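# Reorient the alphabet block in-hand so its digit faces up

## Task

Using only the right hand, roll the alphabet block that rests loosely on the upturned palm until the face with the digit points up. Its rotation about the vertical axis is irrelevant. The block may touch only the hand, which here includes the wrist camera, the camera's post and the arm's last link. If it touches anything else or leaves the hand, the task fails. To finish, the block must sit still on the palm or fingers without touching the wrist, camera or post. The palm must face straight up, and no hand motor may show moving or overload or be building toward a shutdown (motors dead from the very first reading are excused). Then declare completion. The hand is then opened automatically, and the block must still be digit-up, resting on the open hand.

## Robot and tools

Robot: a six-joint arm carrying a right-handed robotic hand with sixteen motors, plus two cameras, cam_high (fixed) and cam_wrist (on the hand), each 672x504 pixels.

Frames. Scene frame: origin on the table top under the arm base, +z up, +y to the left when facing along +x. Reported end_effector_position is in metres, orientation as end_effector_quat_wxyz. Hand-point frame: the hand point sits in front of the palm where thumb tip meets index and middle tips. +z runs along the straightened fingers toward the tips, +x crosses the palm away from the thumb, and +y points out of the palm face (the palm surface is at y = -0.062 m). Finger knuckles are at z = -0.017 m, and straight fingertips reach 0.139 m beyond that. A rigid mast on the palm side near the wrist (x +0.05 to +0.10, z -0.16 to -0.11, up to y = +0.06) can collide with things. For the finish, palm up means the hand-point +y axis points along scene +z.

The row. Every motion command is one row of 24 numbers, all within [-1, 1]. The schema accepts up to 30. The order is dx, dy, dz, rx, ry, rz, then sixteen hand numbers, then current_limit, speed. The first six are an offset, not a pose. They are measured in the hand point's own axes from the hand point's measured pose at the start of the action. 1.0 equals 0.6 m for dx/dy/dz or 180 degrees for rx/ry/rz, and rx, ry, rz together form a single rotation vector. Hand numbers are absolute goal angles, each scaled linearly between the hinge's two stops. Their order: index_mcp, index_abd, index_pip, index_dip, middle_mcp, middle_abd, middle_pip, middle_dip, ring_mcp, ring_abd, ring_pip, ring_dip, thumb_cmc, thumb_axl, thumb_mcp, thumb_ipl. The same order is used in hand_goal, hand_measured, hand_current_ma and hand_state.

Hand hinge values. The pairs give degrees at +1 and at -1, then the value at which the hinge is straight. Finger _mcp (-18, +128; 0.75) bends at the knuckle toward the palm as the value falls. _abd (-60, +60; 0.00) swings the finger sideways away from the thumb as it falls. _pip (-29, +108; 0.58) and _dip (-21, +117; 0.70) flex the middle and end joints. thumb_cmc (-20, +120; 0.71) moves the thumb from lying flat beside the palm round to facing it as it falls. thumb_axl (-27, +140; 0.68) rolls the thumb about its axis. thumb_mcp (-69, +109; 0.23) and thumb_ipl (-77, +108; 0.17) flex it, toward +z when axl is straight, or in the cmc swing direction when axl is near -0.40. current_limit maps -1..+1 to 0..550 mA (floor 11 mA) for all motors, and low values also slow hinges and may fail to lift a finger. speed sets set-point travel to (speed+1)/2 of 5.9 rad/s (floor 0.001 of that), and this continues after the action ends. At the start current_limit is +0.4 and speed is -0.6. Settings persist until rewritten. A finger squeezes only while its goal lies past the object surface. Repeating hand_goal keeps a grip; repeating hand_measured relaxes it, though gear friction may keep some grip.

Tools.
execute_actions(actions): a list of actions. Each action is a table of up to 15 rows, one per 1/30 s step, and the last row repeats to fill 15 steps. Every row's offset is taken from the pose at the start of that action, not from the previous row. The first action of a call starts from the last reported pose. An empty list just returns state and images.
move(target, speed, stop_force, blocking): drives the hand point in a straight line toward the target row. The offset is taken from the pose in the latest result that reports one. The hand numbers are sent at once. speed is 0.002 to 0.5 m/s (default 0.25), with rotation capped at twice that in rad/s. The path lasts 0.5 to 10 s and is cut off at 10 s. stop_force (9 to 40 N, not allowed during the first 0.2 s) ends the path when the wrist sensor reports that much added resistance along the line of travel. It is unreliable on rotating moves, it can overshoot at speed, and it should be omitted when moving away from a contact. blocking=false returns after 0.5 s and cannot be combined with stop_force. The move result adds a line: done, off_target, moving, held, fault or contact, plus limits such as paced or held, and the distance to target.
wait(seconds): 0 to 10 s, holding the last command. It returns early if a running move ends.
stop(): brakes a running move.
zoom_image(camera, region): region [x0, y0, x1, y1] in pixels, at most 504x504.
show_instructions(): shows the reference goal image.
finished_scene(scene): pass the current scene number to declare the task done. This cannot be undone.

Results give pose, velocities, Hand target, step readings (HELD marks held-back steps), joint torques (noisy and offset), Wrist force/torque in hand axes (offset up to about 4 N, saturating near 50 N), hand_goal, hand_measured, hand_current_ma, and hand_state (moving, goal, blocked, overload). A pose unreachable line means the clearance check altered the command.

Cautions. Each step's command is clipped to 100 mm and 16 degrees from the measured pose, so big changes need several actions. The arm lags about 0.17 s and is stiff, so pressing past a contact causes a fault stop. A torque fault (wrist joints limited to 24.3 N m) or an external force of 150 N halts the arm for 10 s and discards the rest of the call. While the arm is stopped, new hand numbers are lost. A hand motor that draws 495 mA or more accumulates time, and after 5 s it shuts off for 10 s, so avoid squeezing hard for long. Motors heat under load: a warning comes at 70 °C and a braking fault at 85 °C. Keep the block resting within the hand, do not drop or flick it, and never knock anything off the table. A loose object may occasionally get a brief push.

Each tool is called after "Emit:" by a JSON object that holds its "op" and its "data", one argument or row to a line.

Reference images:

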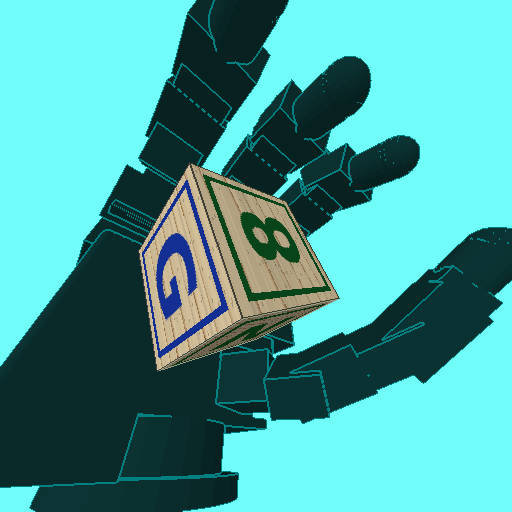

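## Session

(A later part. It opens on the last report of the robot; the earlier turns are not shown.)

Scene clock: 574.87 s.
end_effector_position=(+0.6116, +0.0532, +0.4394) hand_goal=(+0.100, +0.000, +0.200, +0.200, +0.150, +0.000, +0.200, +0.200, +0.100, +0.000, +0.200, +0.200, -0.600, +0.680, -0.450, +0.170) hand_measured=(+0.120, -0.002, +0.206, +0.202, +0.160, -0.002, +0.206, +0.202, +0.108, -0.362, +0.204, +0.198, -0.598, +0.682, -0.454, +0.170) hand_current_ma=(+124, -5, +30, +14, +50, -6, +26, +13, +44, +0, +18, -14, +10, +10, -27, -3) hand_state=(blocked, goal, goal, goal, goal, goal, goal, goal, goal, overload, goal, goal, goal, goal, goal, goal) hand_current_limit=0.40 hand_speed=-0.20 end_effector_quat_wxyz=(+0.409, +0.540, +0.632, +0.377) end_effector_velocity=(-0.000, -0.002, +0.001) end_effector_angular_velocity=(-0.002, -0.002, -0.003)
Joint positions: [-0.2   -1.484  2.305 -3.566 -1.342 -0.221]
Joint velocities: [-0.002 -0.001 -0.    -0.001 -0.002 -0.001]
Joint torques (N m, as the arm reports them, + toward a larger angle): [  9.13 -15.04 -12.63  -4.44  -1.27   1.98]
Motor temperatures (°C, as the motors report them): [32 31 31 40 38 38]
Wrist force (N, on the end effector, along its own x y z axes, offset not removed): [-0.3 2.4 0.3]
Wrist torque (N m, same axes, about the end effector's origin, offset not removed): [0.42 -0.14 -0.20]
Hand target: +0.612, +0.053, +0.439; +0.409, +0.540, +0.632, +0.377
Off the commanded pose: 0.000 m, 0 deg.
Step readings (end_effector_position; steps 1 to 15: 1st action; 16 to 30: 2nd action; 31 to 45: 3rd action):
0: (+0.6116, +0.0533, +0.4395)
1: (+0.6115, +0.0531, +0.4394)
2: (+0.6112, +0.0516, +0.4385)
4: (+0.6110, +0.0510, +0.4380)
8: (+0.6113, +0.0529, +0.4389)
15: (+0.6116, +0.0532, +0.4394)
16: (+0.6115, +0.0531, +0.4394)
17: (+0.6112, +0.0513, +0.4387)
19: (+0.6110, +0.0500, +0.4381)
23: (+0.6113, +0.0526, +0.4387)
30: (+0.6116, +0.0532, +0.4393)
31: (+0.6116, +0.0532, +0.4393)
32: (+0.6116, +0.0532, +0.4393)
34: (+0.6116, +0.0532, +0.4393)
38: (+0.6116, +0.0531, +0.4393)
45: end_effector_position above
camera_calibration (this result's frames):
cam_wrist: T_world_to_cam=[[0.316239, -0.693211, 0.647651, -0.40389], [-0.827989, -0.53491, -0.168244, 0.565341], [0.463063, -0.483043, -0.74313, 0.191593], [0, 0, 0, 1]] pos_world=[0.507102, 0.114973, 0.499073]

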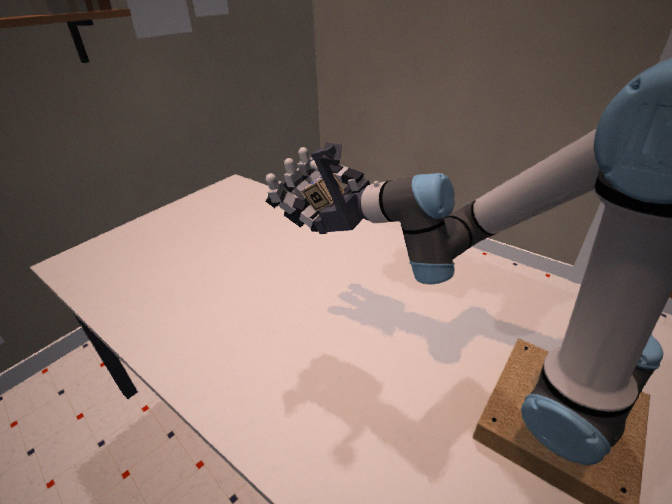

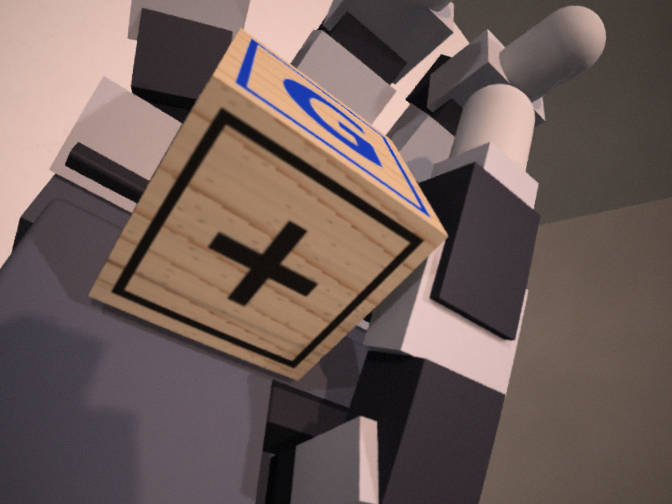

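Emit:
{"op": "execute_actions", "data": {
  "actions": [
    [[0,0,0,0,0,0.02,0.45,0,0.3,0.3,0.15,0,0.2,0.2,0.1,0,0.2,0.2,-0.7,0.68,-0.45,0.17,0.4,-0.2]],
    [[0,0,0,0,0,0.02,0.5,0,0.4,0.4,0.15,0,0.2,0.2,0.1,0,0.2,0.2,-0.82,0.68,-0.45,0.17,0.4,-0.2]],
    [[0,0,0,0,0,0,0.5,0,0.4,0.4,0.15,0,0.2,0.2,0.1,0,0.2,0.2,-0.82,0.68,-0.45,0.17,0.4,-0.2]]
  ]
}}

Emit:
{"op": "zoom_image", "data": {
  "camera": "cam_high",
  "region": [240, 100, 400, 250]
}}

Scene clock: 587.03 s.
end_effector_position=(+0.6115, +0.0532, +0.4394) hand_goal=(+0.500, +0.000, +0.400, +0.400, +0.150, +0.000, +0.200, +0.200, +0.100, +0.000, +0.200, +0.200, -0.820, +0.680, -0.450, +0.170) hand_measured=(+0.508, -0.002, +0.400, +0.398, +0.160, -0.002, +0.206, +0.202, +0.108, -0.362, +0.204, +0.198, -0.818, +0.680, -0.454, +0.170) hand_current_ma=(+53, -5, +3, -11, +50, -6, +26, +13, +46, +0, +18, -14, +13, +4, -27, -3) hand_state=(goal, goal, goal, goal, goal, goal, goal, goal, goal, overload, goal, goal, goal, goal, goal, goal) hand_current_limit=0.40 hand_speed=-0.20 end_effector_quat_wxyz=(+0.384, +0.578, +0.598, +0.401) end_effector_velocity=(+0.000, -0.000, -0.000) end_effector_angular_velocity=(-0.001, +0.001, +0.000)
Joint positions: [-0.169 -1.483  2.296 -3.562 -1.371 -0.084]
Joint velocities: [-0.001  0.     0.     0.001  0.001 -0.001]
Joint torques (N m, as the arm reports them, + toward a larger angle): [  2.3  -12.76 -25.56  -2.14   0.37  -2.32]
Motor temperatures (°C, as the motors report them): [32 31 31 40 38 38]
Wrist force (N, on the end effector, along its own x y z axes, offset not removed): [0.6 -0.7 0.9]
Wrist torque (N m, same axes, about the end effector's origin, offset not removed): [0.00 -0.17 -0.26]
Hand target: +0.612, +0.053, +0.439; +0.384, +0.578, +0.598, +0.401
Off the commanded pose: 0.000 m, 0 deg.
Step readings (end_effector_position; steps 1 to 15: 1st action; 16 to 30: 2nd action; 31 to 45: 3rd action):
0: (+0.6116, +0.0532, +0.4393)
1: (+0.6116, +0.0533, +0.4393)
2: (+0.6116, +0.0536, +0.4394)
4: (+0.6115, +0.0534, +0.4394)
8: (+0.6115, +0.0532, +0.4394)
15: (+0.6115, +0.0532, +0.4394)
16: (+0.6116, +0.0532, +0.4394)
17: (+0.6116, +0.0536, +0.4394)
19: (+0.6115, +0.0534, +0.4394)
23: (+0.6115, +0.0532, +0.4394)
30: (+0.6115, +0.0532, +0.4394)
31: (+0.6115, +0.0532, +0.4394)
32: (+0.6115, +0.0532, +0.4394)
34: (+0.6115, +0.0532, +0.4394)
38: (+0.6115, +0.0532, +0.4394)
45: end_effector_position above
camera_calibration (this result's frames):
cam_wrist: T_world_to_cam=[[0.283895, -0.777159, 0.56163, -0.341829], [-0.852836, -0.472376, -0.222558, 0.601084], [0.438263, -0.415795, -0.796894, 0.226832], [0, 0, 0, 1]] pos_world=[0.510258, 0.112598, 0.506518]

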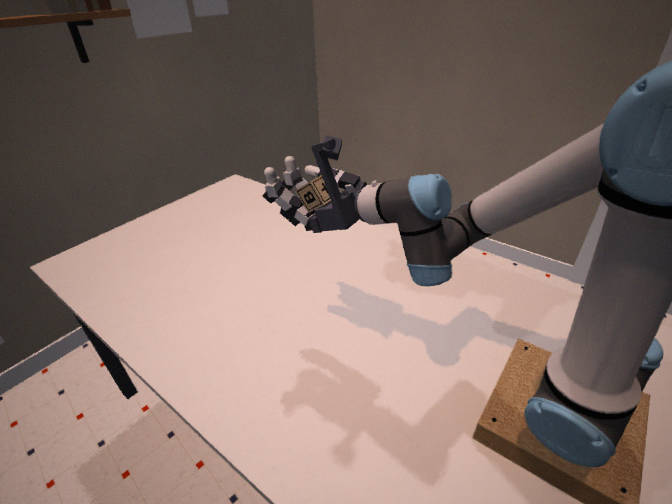

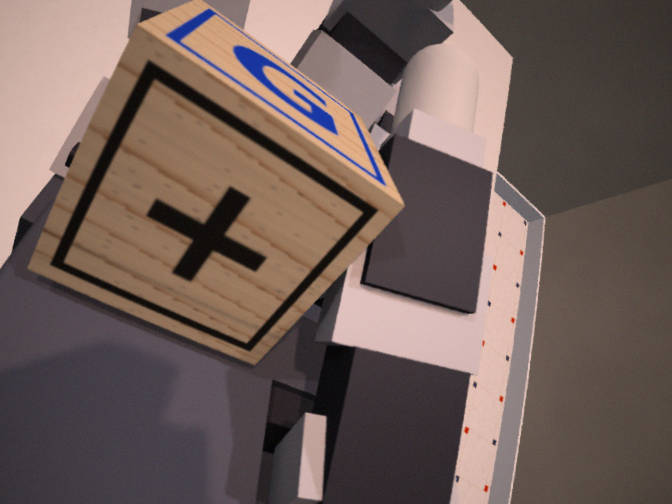

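Region (240, 100, 400, 250) of cam_high's 672x504 image, scaled by 3.150, with more detail than that image has; it fills the top 472 rows of this view, and the rest is white.

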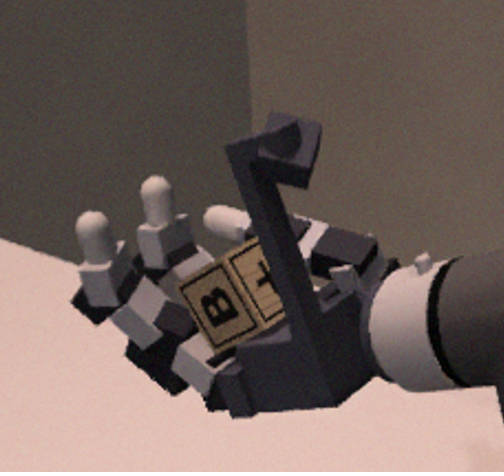

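Emit:
{"op": "execute_actions", "data": {
  "actions": [
    [[0,0,0,0,0,0,0.45,0,0.2,0.2,0.35,0,0.2,0.2,0.3,0,0.2,0.2,-0.5,0.68,-0.45,0.17,0.4,-0.1]],
    [[0,0,0,0.01,0,0,0.45,0,0.2,0.2,0.45,0,0.15,0.2,0.4,0,0.15,0.2,-0.5,0.68,-0.45,0.17,0.4,-0.1]],
    [[0,0,0,0,0,0,0.45,0,0.2,0.2,0.45,0,0.15,0.2,0.4,0,0.15,0.2,-0.5,0.68,-0.45,0.17,0.4,-0.1]]
  ]
}}

Emit:
{"op": "zoom_image", "data": {
  "camera": "cam_high",
  "region": [240, 100, 400, 250]
}}

Scene clock: 595.10 s.
end_effector_position=(+0.6115, +0.0532, +0.4394) hand_goal=(+0.450, +0.000, +0.200, +0.200, +0.450, +0.000, +0.150, +0.200, +0.400, +0.000, +0.150, +0.200, -0.500, +0.680, -0.450, +0.170) hand_measured=(+0.472, -0.002, +0.208, +0.204, +0.460, -0.002, +0.158, +0.202, +0.408, -0.362, +0.158, +0.198, -0.502, +0.680, -0.454, +0.170) hand_current_ma=(+129, -5, +44, +17, +54, -6, +44, +13, +49, +0, +42, -12, -7, +1, -28, -3) hand_state=(blocked, goal, goal, goal, goal, goal, goal, goal, goal, overload, goal, goal, goal, goal, goal, goal) hand_current_limit=0.40 hand_speed=-0.10 end_effector_quat_wxyz=(+0.375, +0.584, +0.604, +0.392) end_effector_velocity=(-0.000, -0.000, +0.001) end_effector_angular_velocity=(-0.001, -0.002, -0.000)
Joint positions: [-0.169 -1.509  2.292 -3.501 -1.373 -0.09 ]
Joint velocities: [-0.    -0.001 -0.    -0.001 -0.    -0.   ]
Joint torques (N m, as the arm reports them, + toward a larger angle): [  8.15 -19.63 -25.39  -4.39  -1.11  -1.51]
Motor temperatures (°C, as the motors report them): [32 31 31 40 38 38]
Wrist force (N, on the end effector, along its own x y z axes, offset not removed): [0.0 1.1 0.6]
Wrist torque (N m, same axes, about the end effector's origin, offset not removed): [0.19 -0.26 -0.15]
Hand target: +0.612, +0.053, +0.439; +0.375, +0.584, +0.604, +0.392
Off the commanded pose: 0.000 m, 0 deg.
Step readings (end_effector_position; steps 1 to 15: 1st action; 16 to 30: 2nd action; 31 to 45: 3rd action):
0: (+0.6115, +0.0532, +0.4394)
1: (+0.6115, +0.0532, +0.4394)
2: (+0.6115, +0.0532, +0.4394)
4: (+0.6115, +0.0532, +0.4394)
8: (+0.6115, +0.0532, +0.4394)
15: (+0.6115, +0.0532, +0.4394)
16: (+0.6115, +0.0532, +0.4395)
17: (+0.6113, +0.0532, +0.4399)
19: (+0.6113, +0.0532, +0.4396)
23: (+0.6115, +0.0532, +0.4394)
30: (+0.6115, +0.0532, +0.4394)
31: (+0.6115, +0.0532, +0.4394)
32: (+0.6115, +0.0532, +0.4394)
34: (+0.6115, +0.0532, +0.4394)
38: (+0.6115, +0.0532, +0.4394)
45: end_effector_position above
camera_calibration (this result's frames):
cam_wrist: T_world_to_cam=[[0.301308, -0.776451, 0.553477, -0.348971], [-0.859248, -0.472754, -0.19544, 0.593099], [0.413408, -0.416686, -0.809609, 0.247709], [0, 0, 0, 1]] pos_world=[0.512362, 0.112648, 0.50961]

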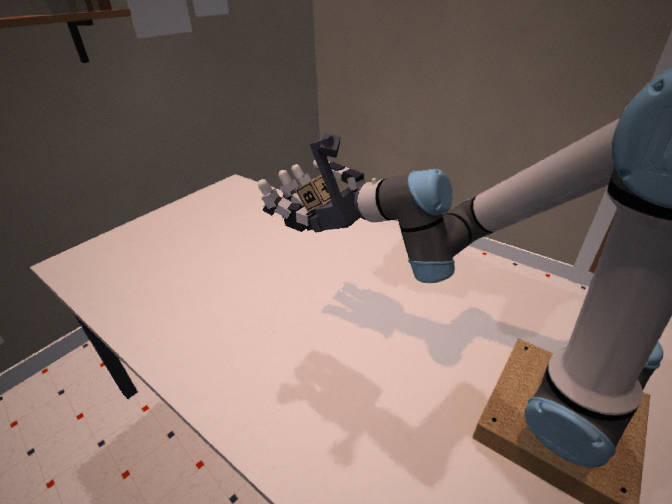

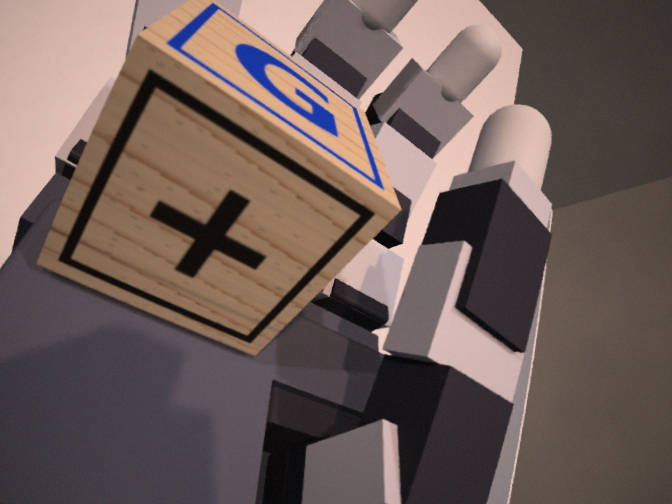

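Region (240, 100, 400, 250) of cam_high's 672x504 image, scaled by 3.150, with more detail than that image has; it fills the top 472 rows of this view, and the rest is white.

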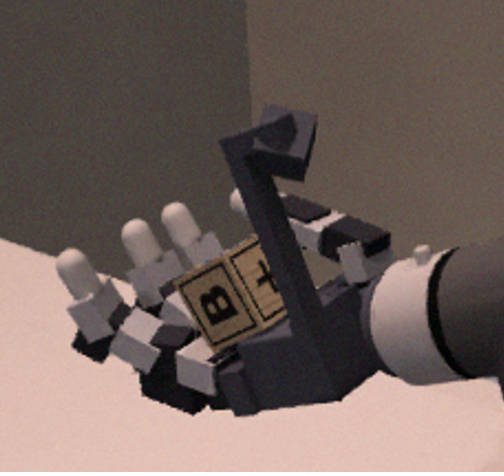

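Emit:
{"op": "execute_actions", "data": {
  "actions": [
    [[0,0,0,0,0,0.03,0.45,0,0.2,0.2,0.45,0,0.15,0.2,0.25,0,0.15,0.2,-0.5,0.68,-0.45,0.17,0.4,-0.2]],
    [[0,0,0,0,0,0.04,0.45,0,0.2,0.2,0.45,0,0.15,0.2,0.1,0,0.15,0.2,-0.5,0.68,-0.45,0.17,0.4,-0.2]],
    [[0,0,0,0,0,0.04,0.45,0,0.2,0.2,0.45,0,0.15,0.2,0.0,0,0.15,0.2,-0.5,0.68,-0.45,0.17,0.4,-0.2]],
    [[0,0,0,0,0,0,0.45,0,0.2,0.2,0.45,0,0.15,0.2,0.0,0,0.15,0.2,-0.5,0.68,-0.45,0.17,0.4,-0.2]]
  ]
}}

Emit:
{"op": "zoom_image", "data": {
  "camera": "cam_high",
  "region": [240, 100, 400, 250]
}}

Scene clock: 610.50 s.
end_effector_position=(+0.6115, +0.0533, +0.4395) hand_goal=(+0.450, +0.000, +0.200, +0.200, +0.450, +0.000, +0.150, +0.200, +0.000, +0.000, +0.150, +0.200, -0.500, +0.680, -0.450, +0.170) hand_measured=(+0.472, -0.002, +0.208, +0.204, +0.460, -0.002, +0.158, +0.202, +0.020, -0.362, +0.156, +0.198, -0.498, +0.680, -0.454, +0.170) hand_current_ma=(+127, -5, +43, +17, +57, -5, +42, +13, +114, +0, +27, -12, +11, +4, -28, -3) hand_state=(blocked, goal, goal, goal, goal, goal, goal, goal, blocked, overload, goal, goal, goal, goal, goal, goal) hand_current_limit=0.40 hand_speed=-0.20 end_effector_quat_wxyz=(+0.303, +0.678, +0.496, +0.450) end_effector_velocity=(-0.000, +0.001, +0.001) end_effector_angular_velocity=(+0.001, -0.001, +0.002)
Joint positions: [-0.09  -1.508  2.252 -3.466 -1.445  0.284]
Joint velocities: [ 0.    -0.002  0.     0.     0.002 -0.   ]
Joint torques (N m, as the arm reports them, + toward a larger angle): [ -6.53 -28.52 -17.81  -4.44   1.32  -2.45]
Motor temperatures (°C, as the motors report them): [32 31 31 40 38 38]
Wrist force (N, on the end effector, along its own x y z axes, offset not removed): [-2.1 0.3 -0.7]
Wrist torque (N m, same axes, about the end effector's origin, offset not removed): [0.22 0.13 -0.32]
Hand target: +0.611, +0.053, +0.439; +0.303, +0.678, +0.496, +0.450
Off the commanded pose: 0.000 m, 0 deg.
Step readings (end_effector_position; steps 1 to 15: 1st action; 16 to 30: 2nd action; 31 to 45: 3rd action; 46 to 60: 4th action):
0: (+0.6115, +0.0532, +0.4394)
1: (+0.6115, +0.0533, +0.4394)
2: (+0.6116, +0.0540, +0.4395)
4: (+0.6115, +0.0538, +0.4394)
8: (+0.6115, +0.0533, +0.4394)
15: (+0.6115, +0.0532, +0.4394)
16: (+0.6115, +0.0533, +0.4395)
17: (+0.6117, +0.0543, +0.4398)
19: (+0.6116, +0.0544, +0.4398)
23: (+0.6115, +0.0535, +0.4394)
30: (+0.6115, +0.0532, +0.4394)
31: (+0.6115, +0.0534, +0.4395)
32: (+0.6118, +0.0543, +0.4399)
34: (+0.6117, +0.0544, +0.4398)
38: (+0.6115, +0.0535, +0.4394)
45: (+0.6115, +0.0533, +0.4394)
46: (+0.6115, +0.0533, +0.4394)
47: (+0.6115, +0.0533, +0.4394)
49: (+0.6115, +0.0533, +0.4394)
53: (+0.6115, +0.0533, +0.4394)
60: end_effector_position above
camera_calibration (this result's frames):
cam_wrist: T_world_to_cam=[[0.184865, -0.942016, 0.280056, -0.148686], [-0.914721, -0.269122, -0.301428, 0.662789], [0.359319, -0.200449, -0.911433, 0.314084], [0, 0, 0, 1]] pos_world=[0.520898, 0.101264, 0.52769]

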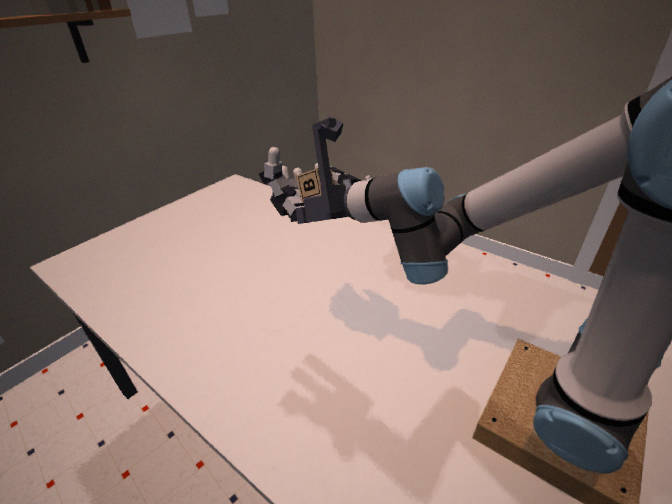

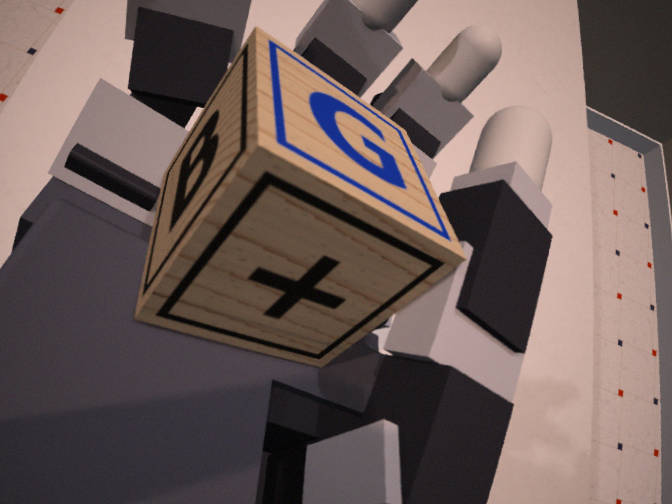

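Region (240, 100, 400, 250) of cam_high's 672x504 image, scaled by 3.150, with more detail than that image has; it fills the top 472 rows of this view, and the rest is white.

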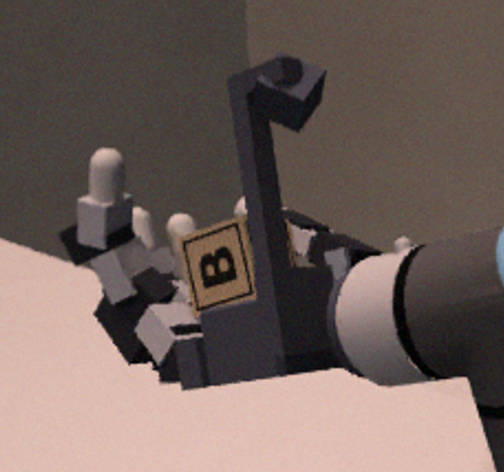

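Emit:
{"op": "execute_actions", "data": {
  "actions": [
    [[0,0,0,0,0,-0.055,0.45,0,0.2,0.2,0.45,0,0.15,0.2,0.2,0,0.15,0.2,-0.5,0.68,-0.45,0.17,0.4,-0.2]],
    [[0,0,0,0,0,-0.055,0.45,0,0.2,0.2,0.45,0,0.15,0.2,0.3,0,0.15,0.2,-0.5,0.68,-0.45,0.17,0.4,-0.2]],
    [[0,0,0,0,0,0,0.45,0,0.2,0.2,0.45,0,0.15,0.2,0.3,0,0.15,0.2,-0.5,0.68,-0.45,0.17,0.4,-0.2]]
  ]
}}

Emit:
{"op": "zoom_image", "data": {
  "camera": "cam_high",
  "region": [240, 100, 400, 250]
}}

Scene clock: 620.17 s.
end_effector_position=(+0.6115, +0.0532, +0.4393) hand_goal=(+0.450, +0.000, +0.200, +0.200, +0.450, +0.000, +0.150, +0.200, +0.300, +0.000, +0.150, +0.200, -0.500, +0.680, -0.450, +0.170) hand_measured=(+0.470, -0.002, +0.208, +0.204, +0.460, +0.000, +0.158, +0.202, +0.308, -0.362, +0.154, +0.198, -0.498, +0.680, -0.454, +0.170) hand_current_ma=(+126, -5, +43, +17, +58, -5, +40, +13, +49, +0, +22, -12, +14, +6, -28, -3) hand_state=(blocked, goal, goal, goal, goal, goal, goal, goal, goal, overload, goal, goal, goal, goal, goal, goal) hand_current_limit=0.40 hand_speed=-0.20 end_effector_quat_wxyz=(+0.375, +0.584, +0.604, +0.392) end_effector_velocity=(-0.000, +0.000, +0.001) end_effector_angular_velocity=(-0.002, -0.002, +0.000)
Joint positions: [-0.169 -1.508  2.292 -3.501 -1.374 -0.089]
Joint velocities: [ 0.001 -0.001  0.    -0.001 -0.001 -0.001]
Joint torques (N m, as the arm reports them, + toward a larger angle): [  9.99 -21.35 -16.39  -4.45  -1.21   1.95]
Motor temperatures (°C, as the motors report them): [32 31 31 40 38 38]
Wrist force (N, on the end effector, along its own x y z axes, offset not removed): [-0.7 -0.2 0.6]
Wrist torque (N m, same axes, about the end effector's origin, offset not removed): [0.07 -0.10 -0.16]
Hand target: +0.612, +0.053, +0.439; +0.375, +0.584, +0.604, +0.392
Off the commanded pose: 0.000 m, 0 deg.
Step readings (end_effector_position; steps 1 to 15: 1st action; 16 to 30: 2nd action; 31 to 45: 3rd action):
0: (+0.6115, +0.0533, +0.4394)
1: (+0.6114, +0.0531, +0.4393)
2: (+0.6110, +0.0518, +0.4385)
4: (+0.6109, +0.0514, +0.4381)
8: (+0.6113, +0.0530, +0.4389)
15: (+0.6115, +0.0533, +0.4393)
16: (+0.6115, +0.0531, +0.4393)
17: (+0.6112, +0.0517, +0.4387)
19: (+0.6110, +0.0513, +0.4384)
23: (+0.6113, +0.0529, +0.4388)
30: (+0.6115, +0.0533, +0.4393)
31: (+0.6115, +0.0533, +0.4393)
32: (+0.6115, +0.0533, +0.4393)
34: (+0.6115, +0.0533, +0.4393)
38: (+0.6115, +0.0532, +0.4393)
45: end_effector_position above
camera_calibration (this result's frames):
cam_wrist: T_world_to_cam=[[0.300957, -0.776938, 0.552984, -0.34838], [-0.859501, -0.472201, -0.195662, 0.593289], [0.413137, -0.416404, -0.809892, 0.247887], [0, 0, 0, 1]] pos_world=[0.512369, 0.112703, 0.509495]

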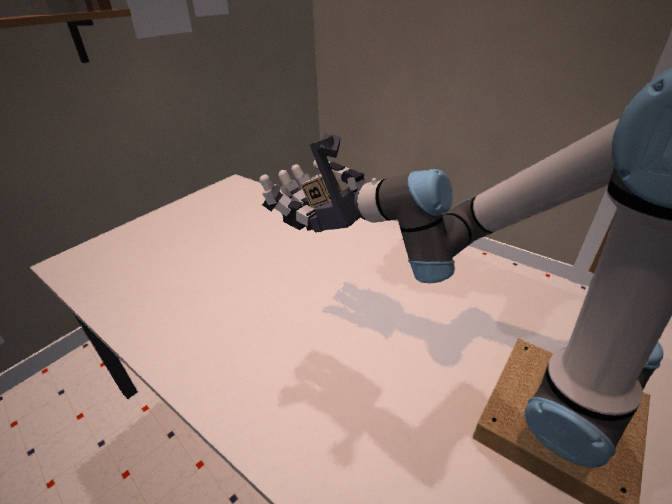

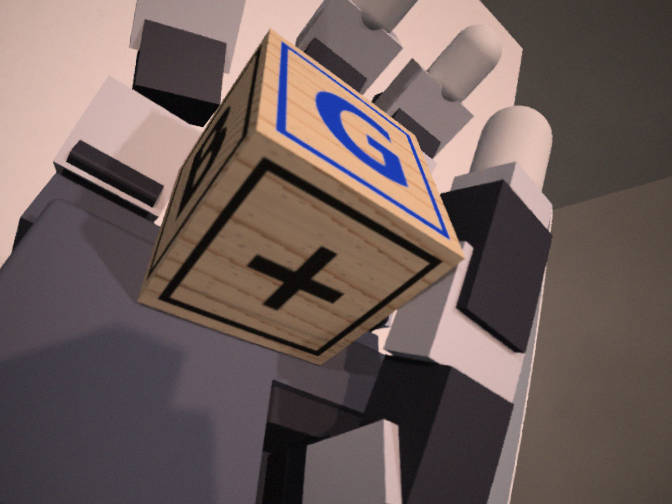

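Region (240, 100, 400, 250) of cam_high's 672x504 image, scaled by 3.150, with more detail than that image has; it fills the top 472 rows of this view, and the rest is white.

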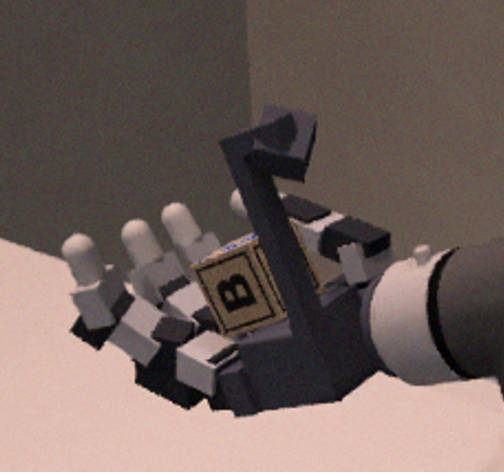

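Emit:
{"op": "execute_actions", "data": {
  "actions": [
    [[0,0,0,0,0,0,0.55,0,0.2,0.2,0.55,0,0.15,0.2,0.4,0,0.15,0.2,-0.45,0.68,-0.4,0.17,0.4,-0.8]],
    [[0,0,0,0,0,0,0.55,0,0.2,0.2,0.55,0,0.15,0.2,0.4,0,0.15,0.2,-0.45,0.68,-0.4,0.17,0.4,-0.8]]
  ]
}}

Scene clock: 636.87 s.
end_effector_position=(+0.6115, +0.0533, +0.4393) hand_goal=(+0.550, +0.000, +0.200, +0.200, +0.550, +0.000, +0.150, +0.200, +0.400, +0.000, +0.150, +0.200, -0.450, +0.680, -0.400, +0.170) hand_measured=(+0.558, -0.002, +0.208, +0.204, +0.560, +0.000, +0.158, +0.202, +0.408, -0.362, +0.154, +0.198, -0.452, +0.680, -0.412, +0.170) hand_current_ma=(+49, -5, +43, +17, +54, -5, +40, +13, +49, +0, +22, -12, -5, +6, -90, -3) hand_state=(goal, goal, goal, goal, goal, goal, goal, goal, goal, overload, goal, goal, goal, goal, goal, goal) hand_current_limit=0.40 hand_speed=-0.80 end_effector_quat_wxyz=(+0.375, +0.584, +0.604, +0.392) end_effector_velocity=(+0.000, +0.000, -0.001) end_effector_angular_velocity=(-0.000, +0.002, -0.001)
Joint positions: [-0.169 -1.508  2.292 -3.501 -1.374 -0.089]
Joint velocities: [ 0.001  0.001  0.     0.001 -0.002 -0.   ]
Joint torques (N m, as the arm reports them, + toward a larger angle): [  1.86 -18.81 -21.27  -2.47  -0.78   1.41]
Motor temperatures (°C, as the motors report them): [32 31 31 40 38 38]
Wrist force (N, on the end effector, along its own x y z axes, offset not removed): [-0.7 0.5 2.7]
Wrist torque (N m, same axes, about the end effector's origin, offset not removed): [-0.10 -0.15 -0.31]
Hand target: +0.612, +0.053, +0.439; +0.375, +0.584, +0.604, +0.392
Off the commanded pose: 0.000 m, 0 deg.
Step readings (end_effector_position; steps 1 to 15: 1st action; 16 to 30: 2nd action):
0: (+0.6115, +0.0533, +0.4393)
1: (+0.6115, +0.0533, +0.4393)
2: (+0.6115, +0.0533, +0.4393)
4: (+0.6115, +0.0533, +0.4393)
8: (+0.6115, +0.0533, +0.4393)
15: (+0.6115, +0.0533, +0.4393)
16: (+0.6115, +0.0533, +0.4393)
17: (+0.6115, +0.0533, +0.4393)
19: (+0.6115, +0.0533, +0.4393)
23: (+0.6115, +0.0533, +0.4393)
30: end_effector_position above
camera_calibration (this result's frames):
cam_wrist: T_world_to_cam=[[0.300978, -0.77693, 0.552984, -0.34838], [-0.859484, -0.472229, -0.195672, 0.593306], [0.413159, -0.416388, -0.80989, 0.24787], [0, 0, 0, 1]] pos_world=[0.512382, 0.11272, 0.509489]

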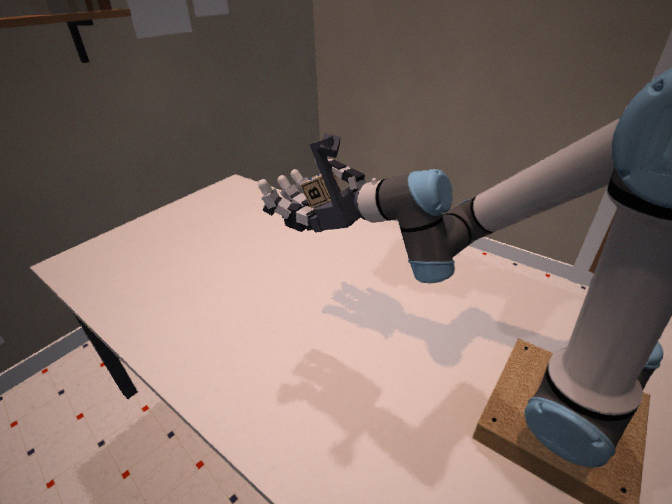

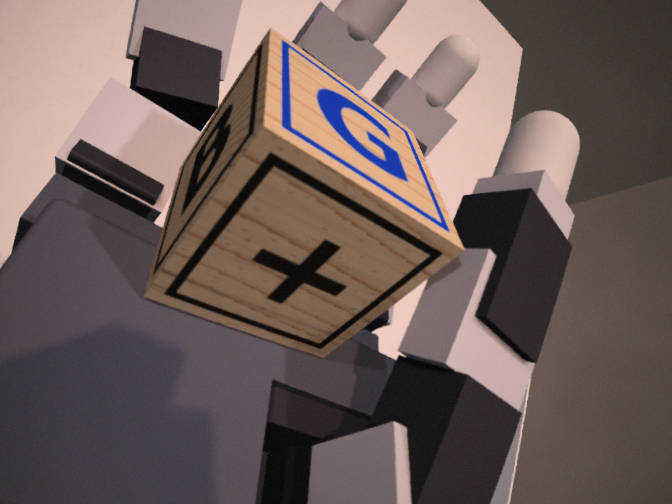

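Emit:
{"op": "execute_actions", "data": {
  "actions": [
    [[0,0,0,0,0,0,0.65,0,0.15,0.2,0.65,0,0.15,0.2,0.5,0,0.15,0.2,-0.45,0.68,-0.4,0.17,0.4,-0.8]],
    [[0,0,0,0,0,0,0.65,0,0.15,0.2,0.65,0,0.15,0.2,0.5,0,0.15,0.2,-0.45,0.68,-0.4,0.17,0.4,-0.8]]
  ]
}}

Scene clock: 642.40 s.
end_effector_position=(+0.6115, +0.0533, +0.4393) hand_goal=(+0.650, +0.000, +0.150, +0.200, +0.650, +0.000, +0.150, +0.200, +0.500, +0.000, +0.150, +0.200, -0.450, +0.680, -0.400, +0.170) hand_measured=(+0.658, -0.002, +0.160, +0.204, +0.660, +0.000, +0.158, +0.202, +0.508, -0.362, +0.154, +0.198, -0.450, +0.680, -0.412, +0.170) hand_current_ma=(+47, -5, +48, +17, +53, -5, +40, +13, +50, +0, +22, -12, -2, +6, -90, -3) hand_state=(goal, goal, goal, goal, goal, goal, goal, goal, goal, overload, goal, goal, goal, goal, goal, goal) hand_current_limit=0.40 hand_speed=-0.80 end_effector_quat_wxyz=(+0.375, +0.584, +0.604, +0.392) end_effector_velocity=(-0.000, +0.000, +0.001) end_effector_angular_velocity=(+0.002, -0.000, -0.001)
Joint positions: [-0.169 -1.508  2.292 -3.501 -1.374 -0.089]
Joint velocities: [ 0.    -0.002  0.     0.001  0.     0.002]
Joint torques (N m, as the arm reports them, + toward a larger angle): [  2.37 -19.4  -21.45  -3.51  -0.89   1.44]
Motor temperatures (°C, as the motors report them): [32 31 31 40 38 38]
Wrist force (N, on the end effector, along its own x y z axes, offset not removed): [0.0 -1.0 -0.3]
Wrist torque (N m, same axes, about the end effector's origin, offset not removed): [-0.05 -0.16 -0.15]
Hand target: +0.612, +0.053, +0.439; +0.375, +0.584, +0.604, +0.392
Off the commanded pose: 0.000 m, 0 deg.
Step readings (end_effector_position; steps 1 to 15: 1st action; 16 to 30: 2nd action):
0: (+0.6115, +0.0533, +0.4393)
1: (+0.6115, +0.0533, +0.4393)
2: (+0.6115, +0.0533, +0.4393)
4: (+0.6115, +0.0533, +0.4393)
8: (+0.6115, +0.0533, +0.4393)
15: (+0.6115, +0.0533, +0.4393)
16: (+0.6115, +0.0533, +0.4393)
17: (+0.6115, +0.0533, +0.4393)
19: (+0.6115, +0.0533, +0.4393)
23: (+0.6115, +0.0533, +0.4393)
30: end_effector_position above
camera_calibration (this result's frames):
cam_wrist: T_world_to_cam=[[0.300966, -0.776928, 0.552994, -0.348379], [-0.85948, -0.47223, -0.195688, 0.593311], [0.413176, -0.416391, -0.809879, 0.247861], [0, 0, 0, 1]] pos_world=[0.512379, 0.112721, 0.509493]

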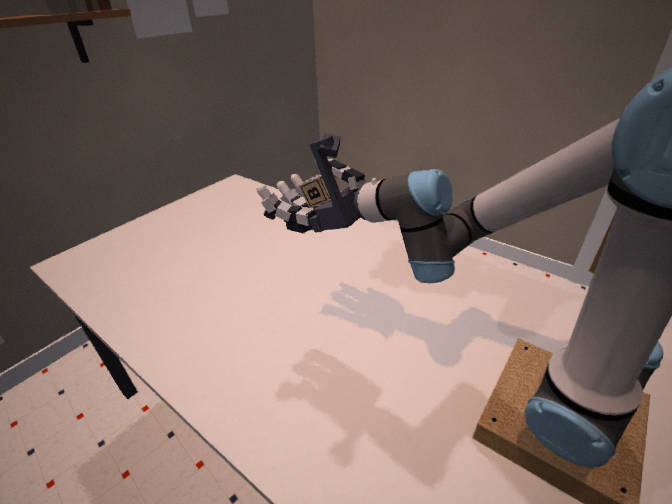

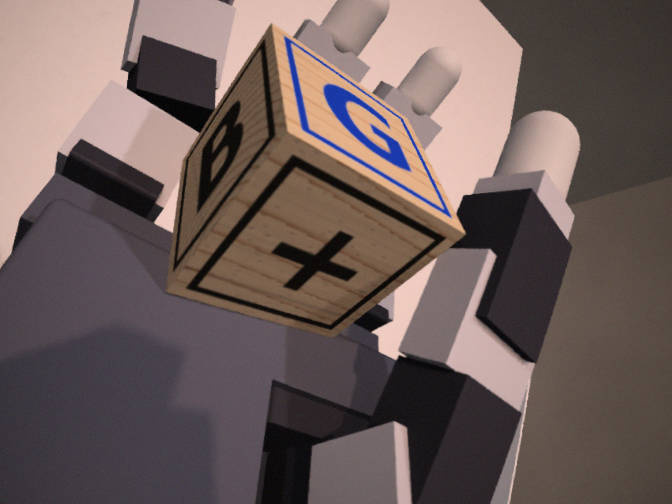

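Emit:
{"op": "execute_actions", "data": {
  "actions": [
    [[0,0,0,0,0,0,0.72,0,0.2,0.2,0.72,0,0.2,0.2,0.55,0,0.15,0.2,-0.45,0.68,-0.4,0.17,0.4,-0.8]],
    [[0,0,0,0,0,0,0.72,0,0.2,0.2,0.72,0,0.2,0.2,0.55,0,0.15,0.2,-0.45,0.68,-0.4,0.17,0.4,-0.8]]
  ]
}}

Scene clock: 647.57 s.
end_effector_position=(+0.6115, +0.0533, +0.4393) hand_goal=(+0.720, +0.000, +0.200, +0.200, +0.720, +0.000, +0.200, +0.200, +0.550, +0.000, +0.150, +0.200, -0.450, +0.680, -0.400, +0.170) hand_measured=(+0.728, -0.002, +0.200, +0.204, +0.730, +0.000, +0.200, +0.202, +0.558, -0.362, +0.154, +0.198, -0.450, +0.680, -0.412, +0.170) hand_current_ma=(+46, -5, +3, +17, +55, -5, +3, +13, +51, +0, +22, -12, +2, +6, -89, -3) hand_state=(goal, goal, goal, goal, goal, goal, goal, goal, goal, overload, goal, goal, goal, goal, goal, goal) hand_current_limit=0.40 hand_speed=-0.80 end_effector_quat_wxyz=(+0.375, +0.584, +0.604, +0.392) end_effector_velocity=(-0.000, -0.001, +0.001) end_effector_angular_velocity=(-0.003, -0.001, -0.001)
Joint positions: [-0.169 -1.508  2.292 -3.501 -1.374 -0.089]
Joint velocities: [-0.001 -0.001  0.    -0.    -0.001 -0.002]
Joint torques (N m, as the arm reports them, + toward a larger angle): [  2.48 -19.55 -21.91  -3.6   -0.95   1.37]
Motor temperatures (°C, as the motors report them): [32 31 31 40 38 38]
Wrist force (N, on the end effector, along its own x y z axes, offset not removed): [0.4 -0.9 1.1]
Wrist torque (N m, same axes, about the end effector's origin, offset not removed): [-0.09 -0.26 -0.07]
Hand target: +0.612, +0.053, +0.439; +0.375, +0.584, +0.604, +0.392
Off the commanded pose: 0.000 m, 0 deg.
Step readings (end_effector_position; steps 1 to 15: 1st action; 16 to 30: 2nd action):
0: (+0.6115, +0.0533, +0.4393)
1: (+0.6115, +0.0533, +0.4393)
2: (+0.6115, +0.0533, +0.4393)
4: (+0.6115, +0.0533, +0.4393)
8: (+0.6115, +0.0533, +0.4393)
15: (+0.6115, +0.0533, +0.4393)
16: (+0.6115, +0.0533, +0.4393)
17: (+0.6115, +0.0533, +0.4393)
19: (+0.6115, +0.0533, +0.4393)
23: (+0.6115, +0.0533, +0.4393)
30: end_effector_position above
camera_calibration (this result's frames):
cam_wrist: T_world_to_cam=[[0.300967, -0.776928, 0.552993, -0.348379], [-0.859479, -0.47223, -0.195688, 0.593311], [0.413176, -0.416391, -0.809879, 0.247861], [0, 0, 0, 1]] pos_world=[0.512379, 0.112721, 0.509493]

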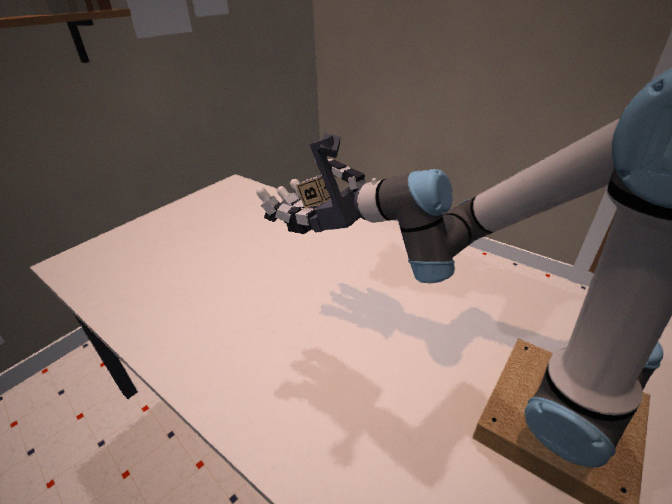

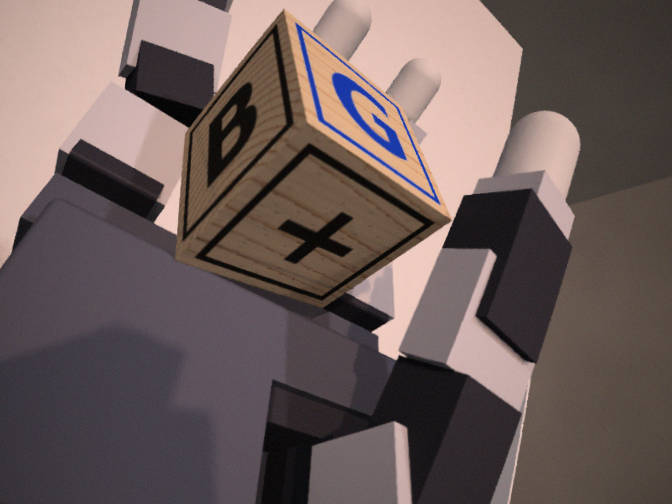

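Emit:
{"op": "execute_actions", "data": {
  "actions": [
    [[0,0,0,-0.055,0,0,0.65,0,0.15,0.2,0.65,0,0.15,0.2,0.5,0,0.15,0.2,-0.45,0.68,-0.4,0.17,0.4,-0.3]],
    [[0,0,0,-0.055,0,0,0.55,0,0.1,0.1,0.55,0,0.1,0.1,0.4,0,0.1,0.1,-0.6,0.68,-0.1,0.17,0.4,-0.3]],
    [[0,0,0,0,0,0,0.55,0,0.1,0.1,0.55,0,0.1,0.1,0.4,0,0.1,0.1,-0.75,0.68,0.1,0.17,0.4,0]]
  ]
}}

Scene clock: 655.23 s.
end_effector_position=(+0.6112, +0.0533, +0.4385) hand_goal=(+0.550, +0.000, +0.100, +0.100, +0.550, +0.000, +0.100, +0.100, +0.400, +0.000, +0.100, +0.100, -0.750, +0.680, +0.100, +0.170) hand_measured=(+0.572, -0.002, +0.108, +0.102, +0.576, +0.000, +0.108, +0.102, +0.422, -0.362, +0.106, +0.102, -0.750, +0.680, +0.096, +0.170) hand_current_ma=(+133, -5, +39, +15, +142, -5, +38, +15, +125, +0, +33, +14, +2, +6, -36, -3) hand_state=(blocked, goal, goal, goal, blocked, goal, goal, goal, blocked, overload, goal, goal, goal, goal, goal, goal) hand_current_limit=0.40 hand_speed=0.00 end_effector_quat_wxyz=(+0.468, +0.513, +0.529, +0.488) end_effector_velocity=(+0.001, +0.001, -0.002) end_effector_angular_velocity=(-0.002, +0.005, +0.003)
Joint positions: [-0.164 -1.205  2.258 -4.113 -1.36  -0.017]
Joint velocities: [ 0.002  0.003  0.     0.002  0.001 -0.003]
Joint torques (N m, as the arm reports them, + toward a larger angle): [ -3.   -36.    -5.56  -1.21   1.13  -2.43]
Motor temperatures (°C, as the motors report them): [32 31 31 40 38 38]
Wrist force (N, on the end effector, along its own x y z axes, offset not removed): [-0.4 3.7 1.3]
Wrist torque (N m, same axes, about the end effector's origin, offset not removed): [0.33 -0.08 0.01]
Hand target: +0.611, +0.053, +0.438; +0.468, +0.513, +0.529, +0.488
Off the commanded pose: 0.000 m, 0 deg.
Step readings (end_effector_position; steps 1 to 15: 1st action; 16 to 30: 2nd action; 31 to 45: 3rd action):
0: (+0.6115, +0.0533, +0.4393)
1: (+0.6115, +0.0532, +0.4389)
2: (+0.6121, +0.0532, +0.4344)
4: (+0.6139, +0.0529, +0.4251)
8: (+0.6109, +0.0533, +0.4347)
15: (+0.6113, +0.0533, +0.4388)
16: (+0.6115, +0.0532, +0.4389)
17: (+0.6128, +0.0530, +0.4373)
19: (+0.6150, +0.0526, +0.4305)
23: (+0.6112, +0.0534, +0.4358)
30: (+0.6112, +0.0533, +0.4385)
31: (+0.6112, +0.0533, +0.4386)
32: (+0.6112, +0.0533, +0.4386)
34: (+0.6113, +0.0533, +0.4385)
38: (+0.6113, +0.0533, +0.4385)
45: end_effector_position above
camera_calibration (this result's frames):
cam_wrist: T_world_to_cam=[[0.102188, -0.784907, 0.611129, -0.251358], [-0.746284, -0.466694, -0.474613, 0.645751], [0.657737, -0.407576, -0.633454, 0.0200658], [0, 0, 0, 1]] pos_world=[0.494402, 0.112254, 0.472805]

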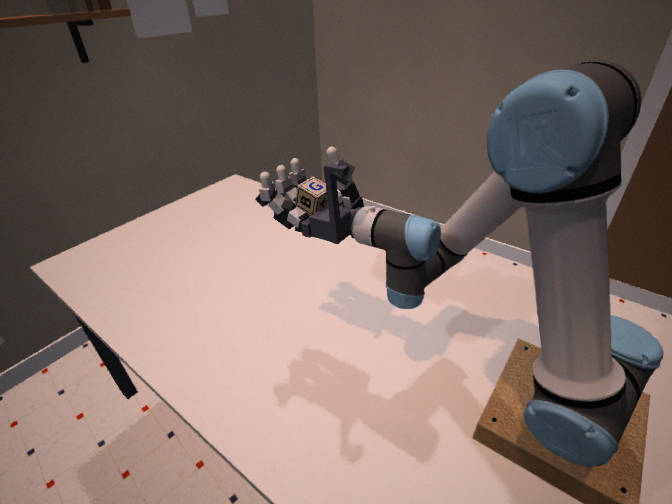

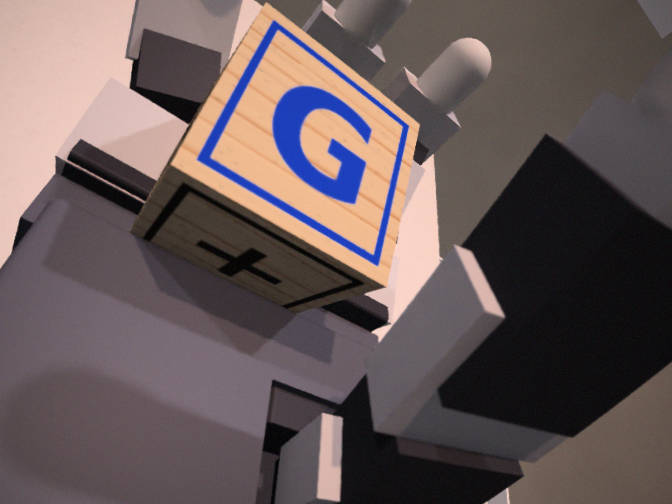

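Emit:
{"op": "execute_actions", "data": {
  "actions": [
    [[0,0,0,-0.05,0,0,0.48,0,0,0.1,0.5,0,0,0.1,0.3,0,0,0.1,-0.75,0.68,0.1,0.17,0.4,0.1]],
    [[0,0,0,-0.055,0,0,0.48,0,-0.3,0.1,0.5,0,-0.3,0.1,0.3,0,0,0.1,-0.75,0.68,0.1,0.17,0.4,0.1]],
    [[0,0,0,0,0,0,0.48,0,-0.3,0.1,0.5,0,-0.7,-0.2,0.3,0,0,0.1,-0.75,0.68,0.1,0.17,0.4,0.1]],
    [[0,0,0,0,0,0,0.48,0,-0.3,0.1,0.5,0,-0.85,-0.3,0.3,0,0,0.1,-0.75,0.68,0.1,0.17,0.4,0.1]],
    [[0,0,0,0,0,0,0.48,0,-0.3,0.1,0.4,0,-0.6,-0.1,0.3,0,0,0.1,-0.75,0.68,0.1,0.17,0.4,0]],
    [[0,0,0,0,0,0,0.4,0,-0.3,0.1,0.25,0,-0.55,0,0.3,0,0,0.1,-0.75,0.68,0.1,0.17,0.4,0]],
    [[0,0,0,0,0,0,0.3,0,-0.3,0.1,0.1,0,-0.45,0.1,0.3,0,0,0.1,-0.75,0.68,0.1,0.17,0.4,0]],
    [[0,0,0,0,0,0,0.1,0,0,0.2,-0.1,0,-0.1,0.3,0.2,0,0,0.1,-0.75,0.68,0.1,0.17,0.4,0]],
    [[0,0,0,0.03,0,0,-0.1,0,0.2,0.2,-0.35,0,0.3,0.3,0.1,0,0,0.1,-0.75,0.68,0.1,0.17,0.4,0]],
    [[0,0,0,0.03,0,0,-0.1,0,0.2,0.2,-0.42,0,0.4,0.3,0.1,0,0,0.1,-0.75,0.68,0.1,0.17,0.4,0]],
    [[0,0,0,0,0,0,-0.1,0,0.2,0.2,-0.42,0,0.4,0.3,0.1,0,0,0.1,-0.7,0.68,0.1,0.17,0.4,0]]
  ]
}}

Scene clock: 674.93 s.
end_effector_position=(+0.6110, +0.0534, +0.4380) hand_goal=(-0.100, +0.000, +0.200, +0.200, -0.420, +0.000, +0.400, +0.300, +0.100, +0.000, +0.000, +0.100, -0.700, +0.680, +0.100, +0.170) hand_measured=(-0.092, -0.002, +0.196, +0.196, -0.408, +0.000, +0.398, +0.296, +0.112, -0.362, +0.002, +0.102, -0.706, +0.680, +0.102, +0.170) hand_current_ma=(+46, -5, -16, -18, +61, -5, -12, -18, +64, +0, +11, +12, -30, +2, +11, -3) hand_state=(goal, goal, goal, goal, goal, goal, goal, goal, goal, overload, goal, goal, goal, goal, goal, goal) hand_current_limit=0.40 hand_speed=0.00 end_effector_quat_wxyz=(+0.502, +0.480, +0.494, +0.524) end_effector_velocity=(+0.000, +0.000, +0.000) end_effector_angular_velocity=(-0.001, -0.001, +0.001)
Joint positions: [-0.157 -1.084  2.197 -4.314 -1.366  0.012]
Joint velocities: [-0.001  0.    -0.001 -0.001  0.001 -0.001]
Joint torques (N m, as the arm reports them, + toward a larger angle): [ -4.41 -22.08 -21.14  -3.23   0.45   1.05]
Motor temperatures (°C, as the motors report them): [32 31 31 40 38 38]
Wrist force (N, on the end effector, along its own x y z axes, offset not removed): [-0.4 2.0 -0.1]
Wrist torque (N m, same axes, about the end effector's origin, offset not removed): [0.11 -0.06 -0.11]
Hand target: +0.611, +0.053, +0.438; +0.502, +0.480, +0.494, +0.524
Off the commanded pose: 0.000 m, 0 deg.
Step readings (end_effector_position; steps 1 to 15: 1st action; 16 to 30: 2nd action; 31 to 45: 3rd action; 46 to 60: 4th action; 61 to 75: 5th action; 76 to 90: 6th action; 91 to 105: 7th action; 106 to 120: 8th action; 121 to 135: 9th action; 136 to 150: 10th action; 151 to 165: 11th action):
0: (+0.6112, +0.0533, +0.4385)
1: (+0.6113, +0.0533, +0.4385)
2: (+0.6129, +0.0531, +0.4383)
4: (+0.6147, +0.0527, +0.4345)
8: (+0.6112, +0.0533, +0.4367)
15: (+0.6111, +0.0533, +0.4383)
16: (+0.6112, +0.0533, +0.4383)
17: (+0.6125, +0.0532, +0.4382)
19: (+0.6140, +0.0529, +0.4357)
23: (+0.6110, +0.0534, +0.4366)
30: (+0.6110, +0.0534, +0.4381)
31: (+0.6110, +0.0534, +0.4381)
32: (+0.6110, +0.0534, +0.4381)
34: (+0.6111, +0.0534, +0.4381)
38: (+0.6111, +0.0534, +0.4380)
45: (+0.6110, +0.0534, +0.4381)
46: (+0.6110, +0.0534, +0.4381)
47: (+0.6110, +0.0534, +0.4381)
49: (+0.6110, +0.0534, +0.4381)
53: (+0.6110, +0.0534, +0.4381)
60: (+0.6110, +0.0534, +0.4381)
61: (+0.6110, +0.0534, +0.4381)
62: (+0.6110, +0.0534, +0.4381)
64: (+0.6110, +0.0534, +0.4381)
68: (+0.6110, +0.0534, +0.4381)
75: (+0.6110, +0.0534, +0.4381)
76: (+0.6110, +0.0534, +0.4381)
77: (+0.6110, +0.0534, +0.4381)
79: (+0.6110, +0.0534, +0.4381)
83: (+0.6110, +0.0534, +0.4381)
90: (+0.6110, +0.0534, +0.4381)
91: (+0.6110, +0.0534, +0.4381)
92: (+0.6110, +0.0534, +0.4381)
94: (+0.6110, +0.0534, +0.4381)
98: (+0.6110, +0.0534, +0.4381)
105: (+0.6110, +0.0534, +0.4381)
106: (+0.6110, +0.0534, +0.4381)
107: (+0.6110, +0.0534, +0.4381)
109: (+0.6110, +0.0534, +0.4381)
113: (+0.6110, +0.0534, +0.4381)
120: (+0.6110, +0.0534, +0.4381)
121: (+0.6110, +0.0534, +0.4381)
122: (+0.6104, +0.0535, +0.4385)
124: (+0.6101, +0.0536, +0.4382)
128: (+0.6107, +0.0535, +0.4379)
135: (+0.6110, +0.0534, +0.4381)
136: (+0.6110, +0.0534, +0.4381)
137: (+0.6102, +0.0535, +0.4384)
139: (+0.6098, +0.0536, +0.4383)
143: (+0.6105, +0.0535, +0.4379)
150: (+0.6110, +0.0534, +0.4380)
151: (+0.6110, +0.0534, +0.4381)
152: (+0.6110, +0.0534, +0.4381)
154: (+0.6110, +0.0534, +0.4381)
158: (+0.6110, +0.0534, +0.4381)
165: end_effector_position above
camera_calibration (this result's frames):
cam_wrist: T_world_to_cam=[[0.0170476, -0.78825, 0.615118, -0.200562], [-0.674021, -0.463467, -0.575235, 0.645159], [0.738516, -0.404796, -0.539198, -0.0708212], [0, 0, 0, 1]] pos_world=[0.490572, 0.112249, 0.4563]

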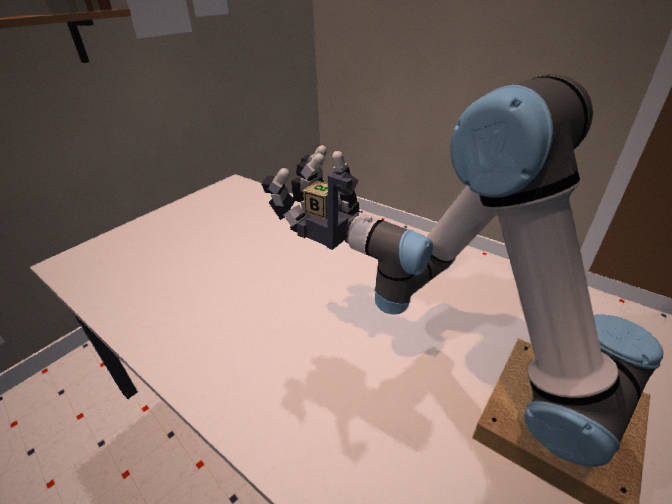

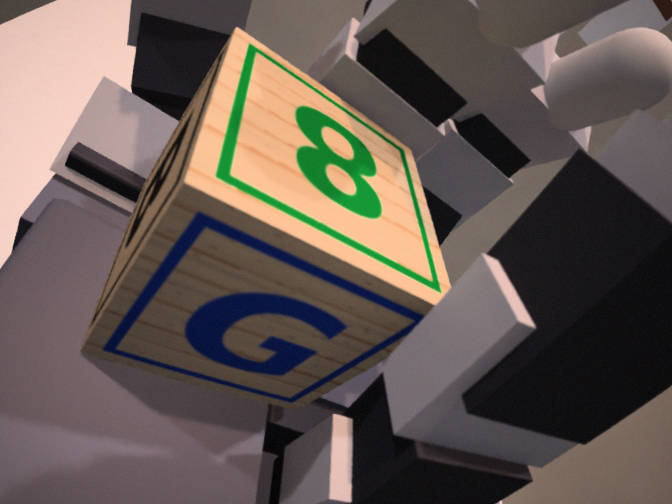

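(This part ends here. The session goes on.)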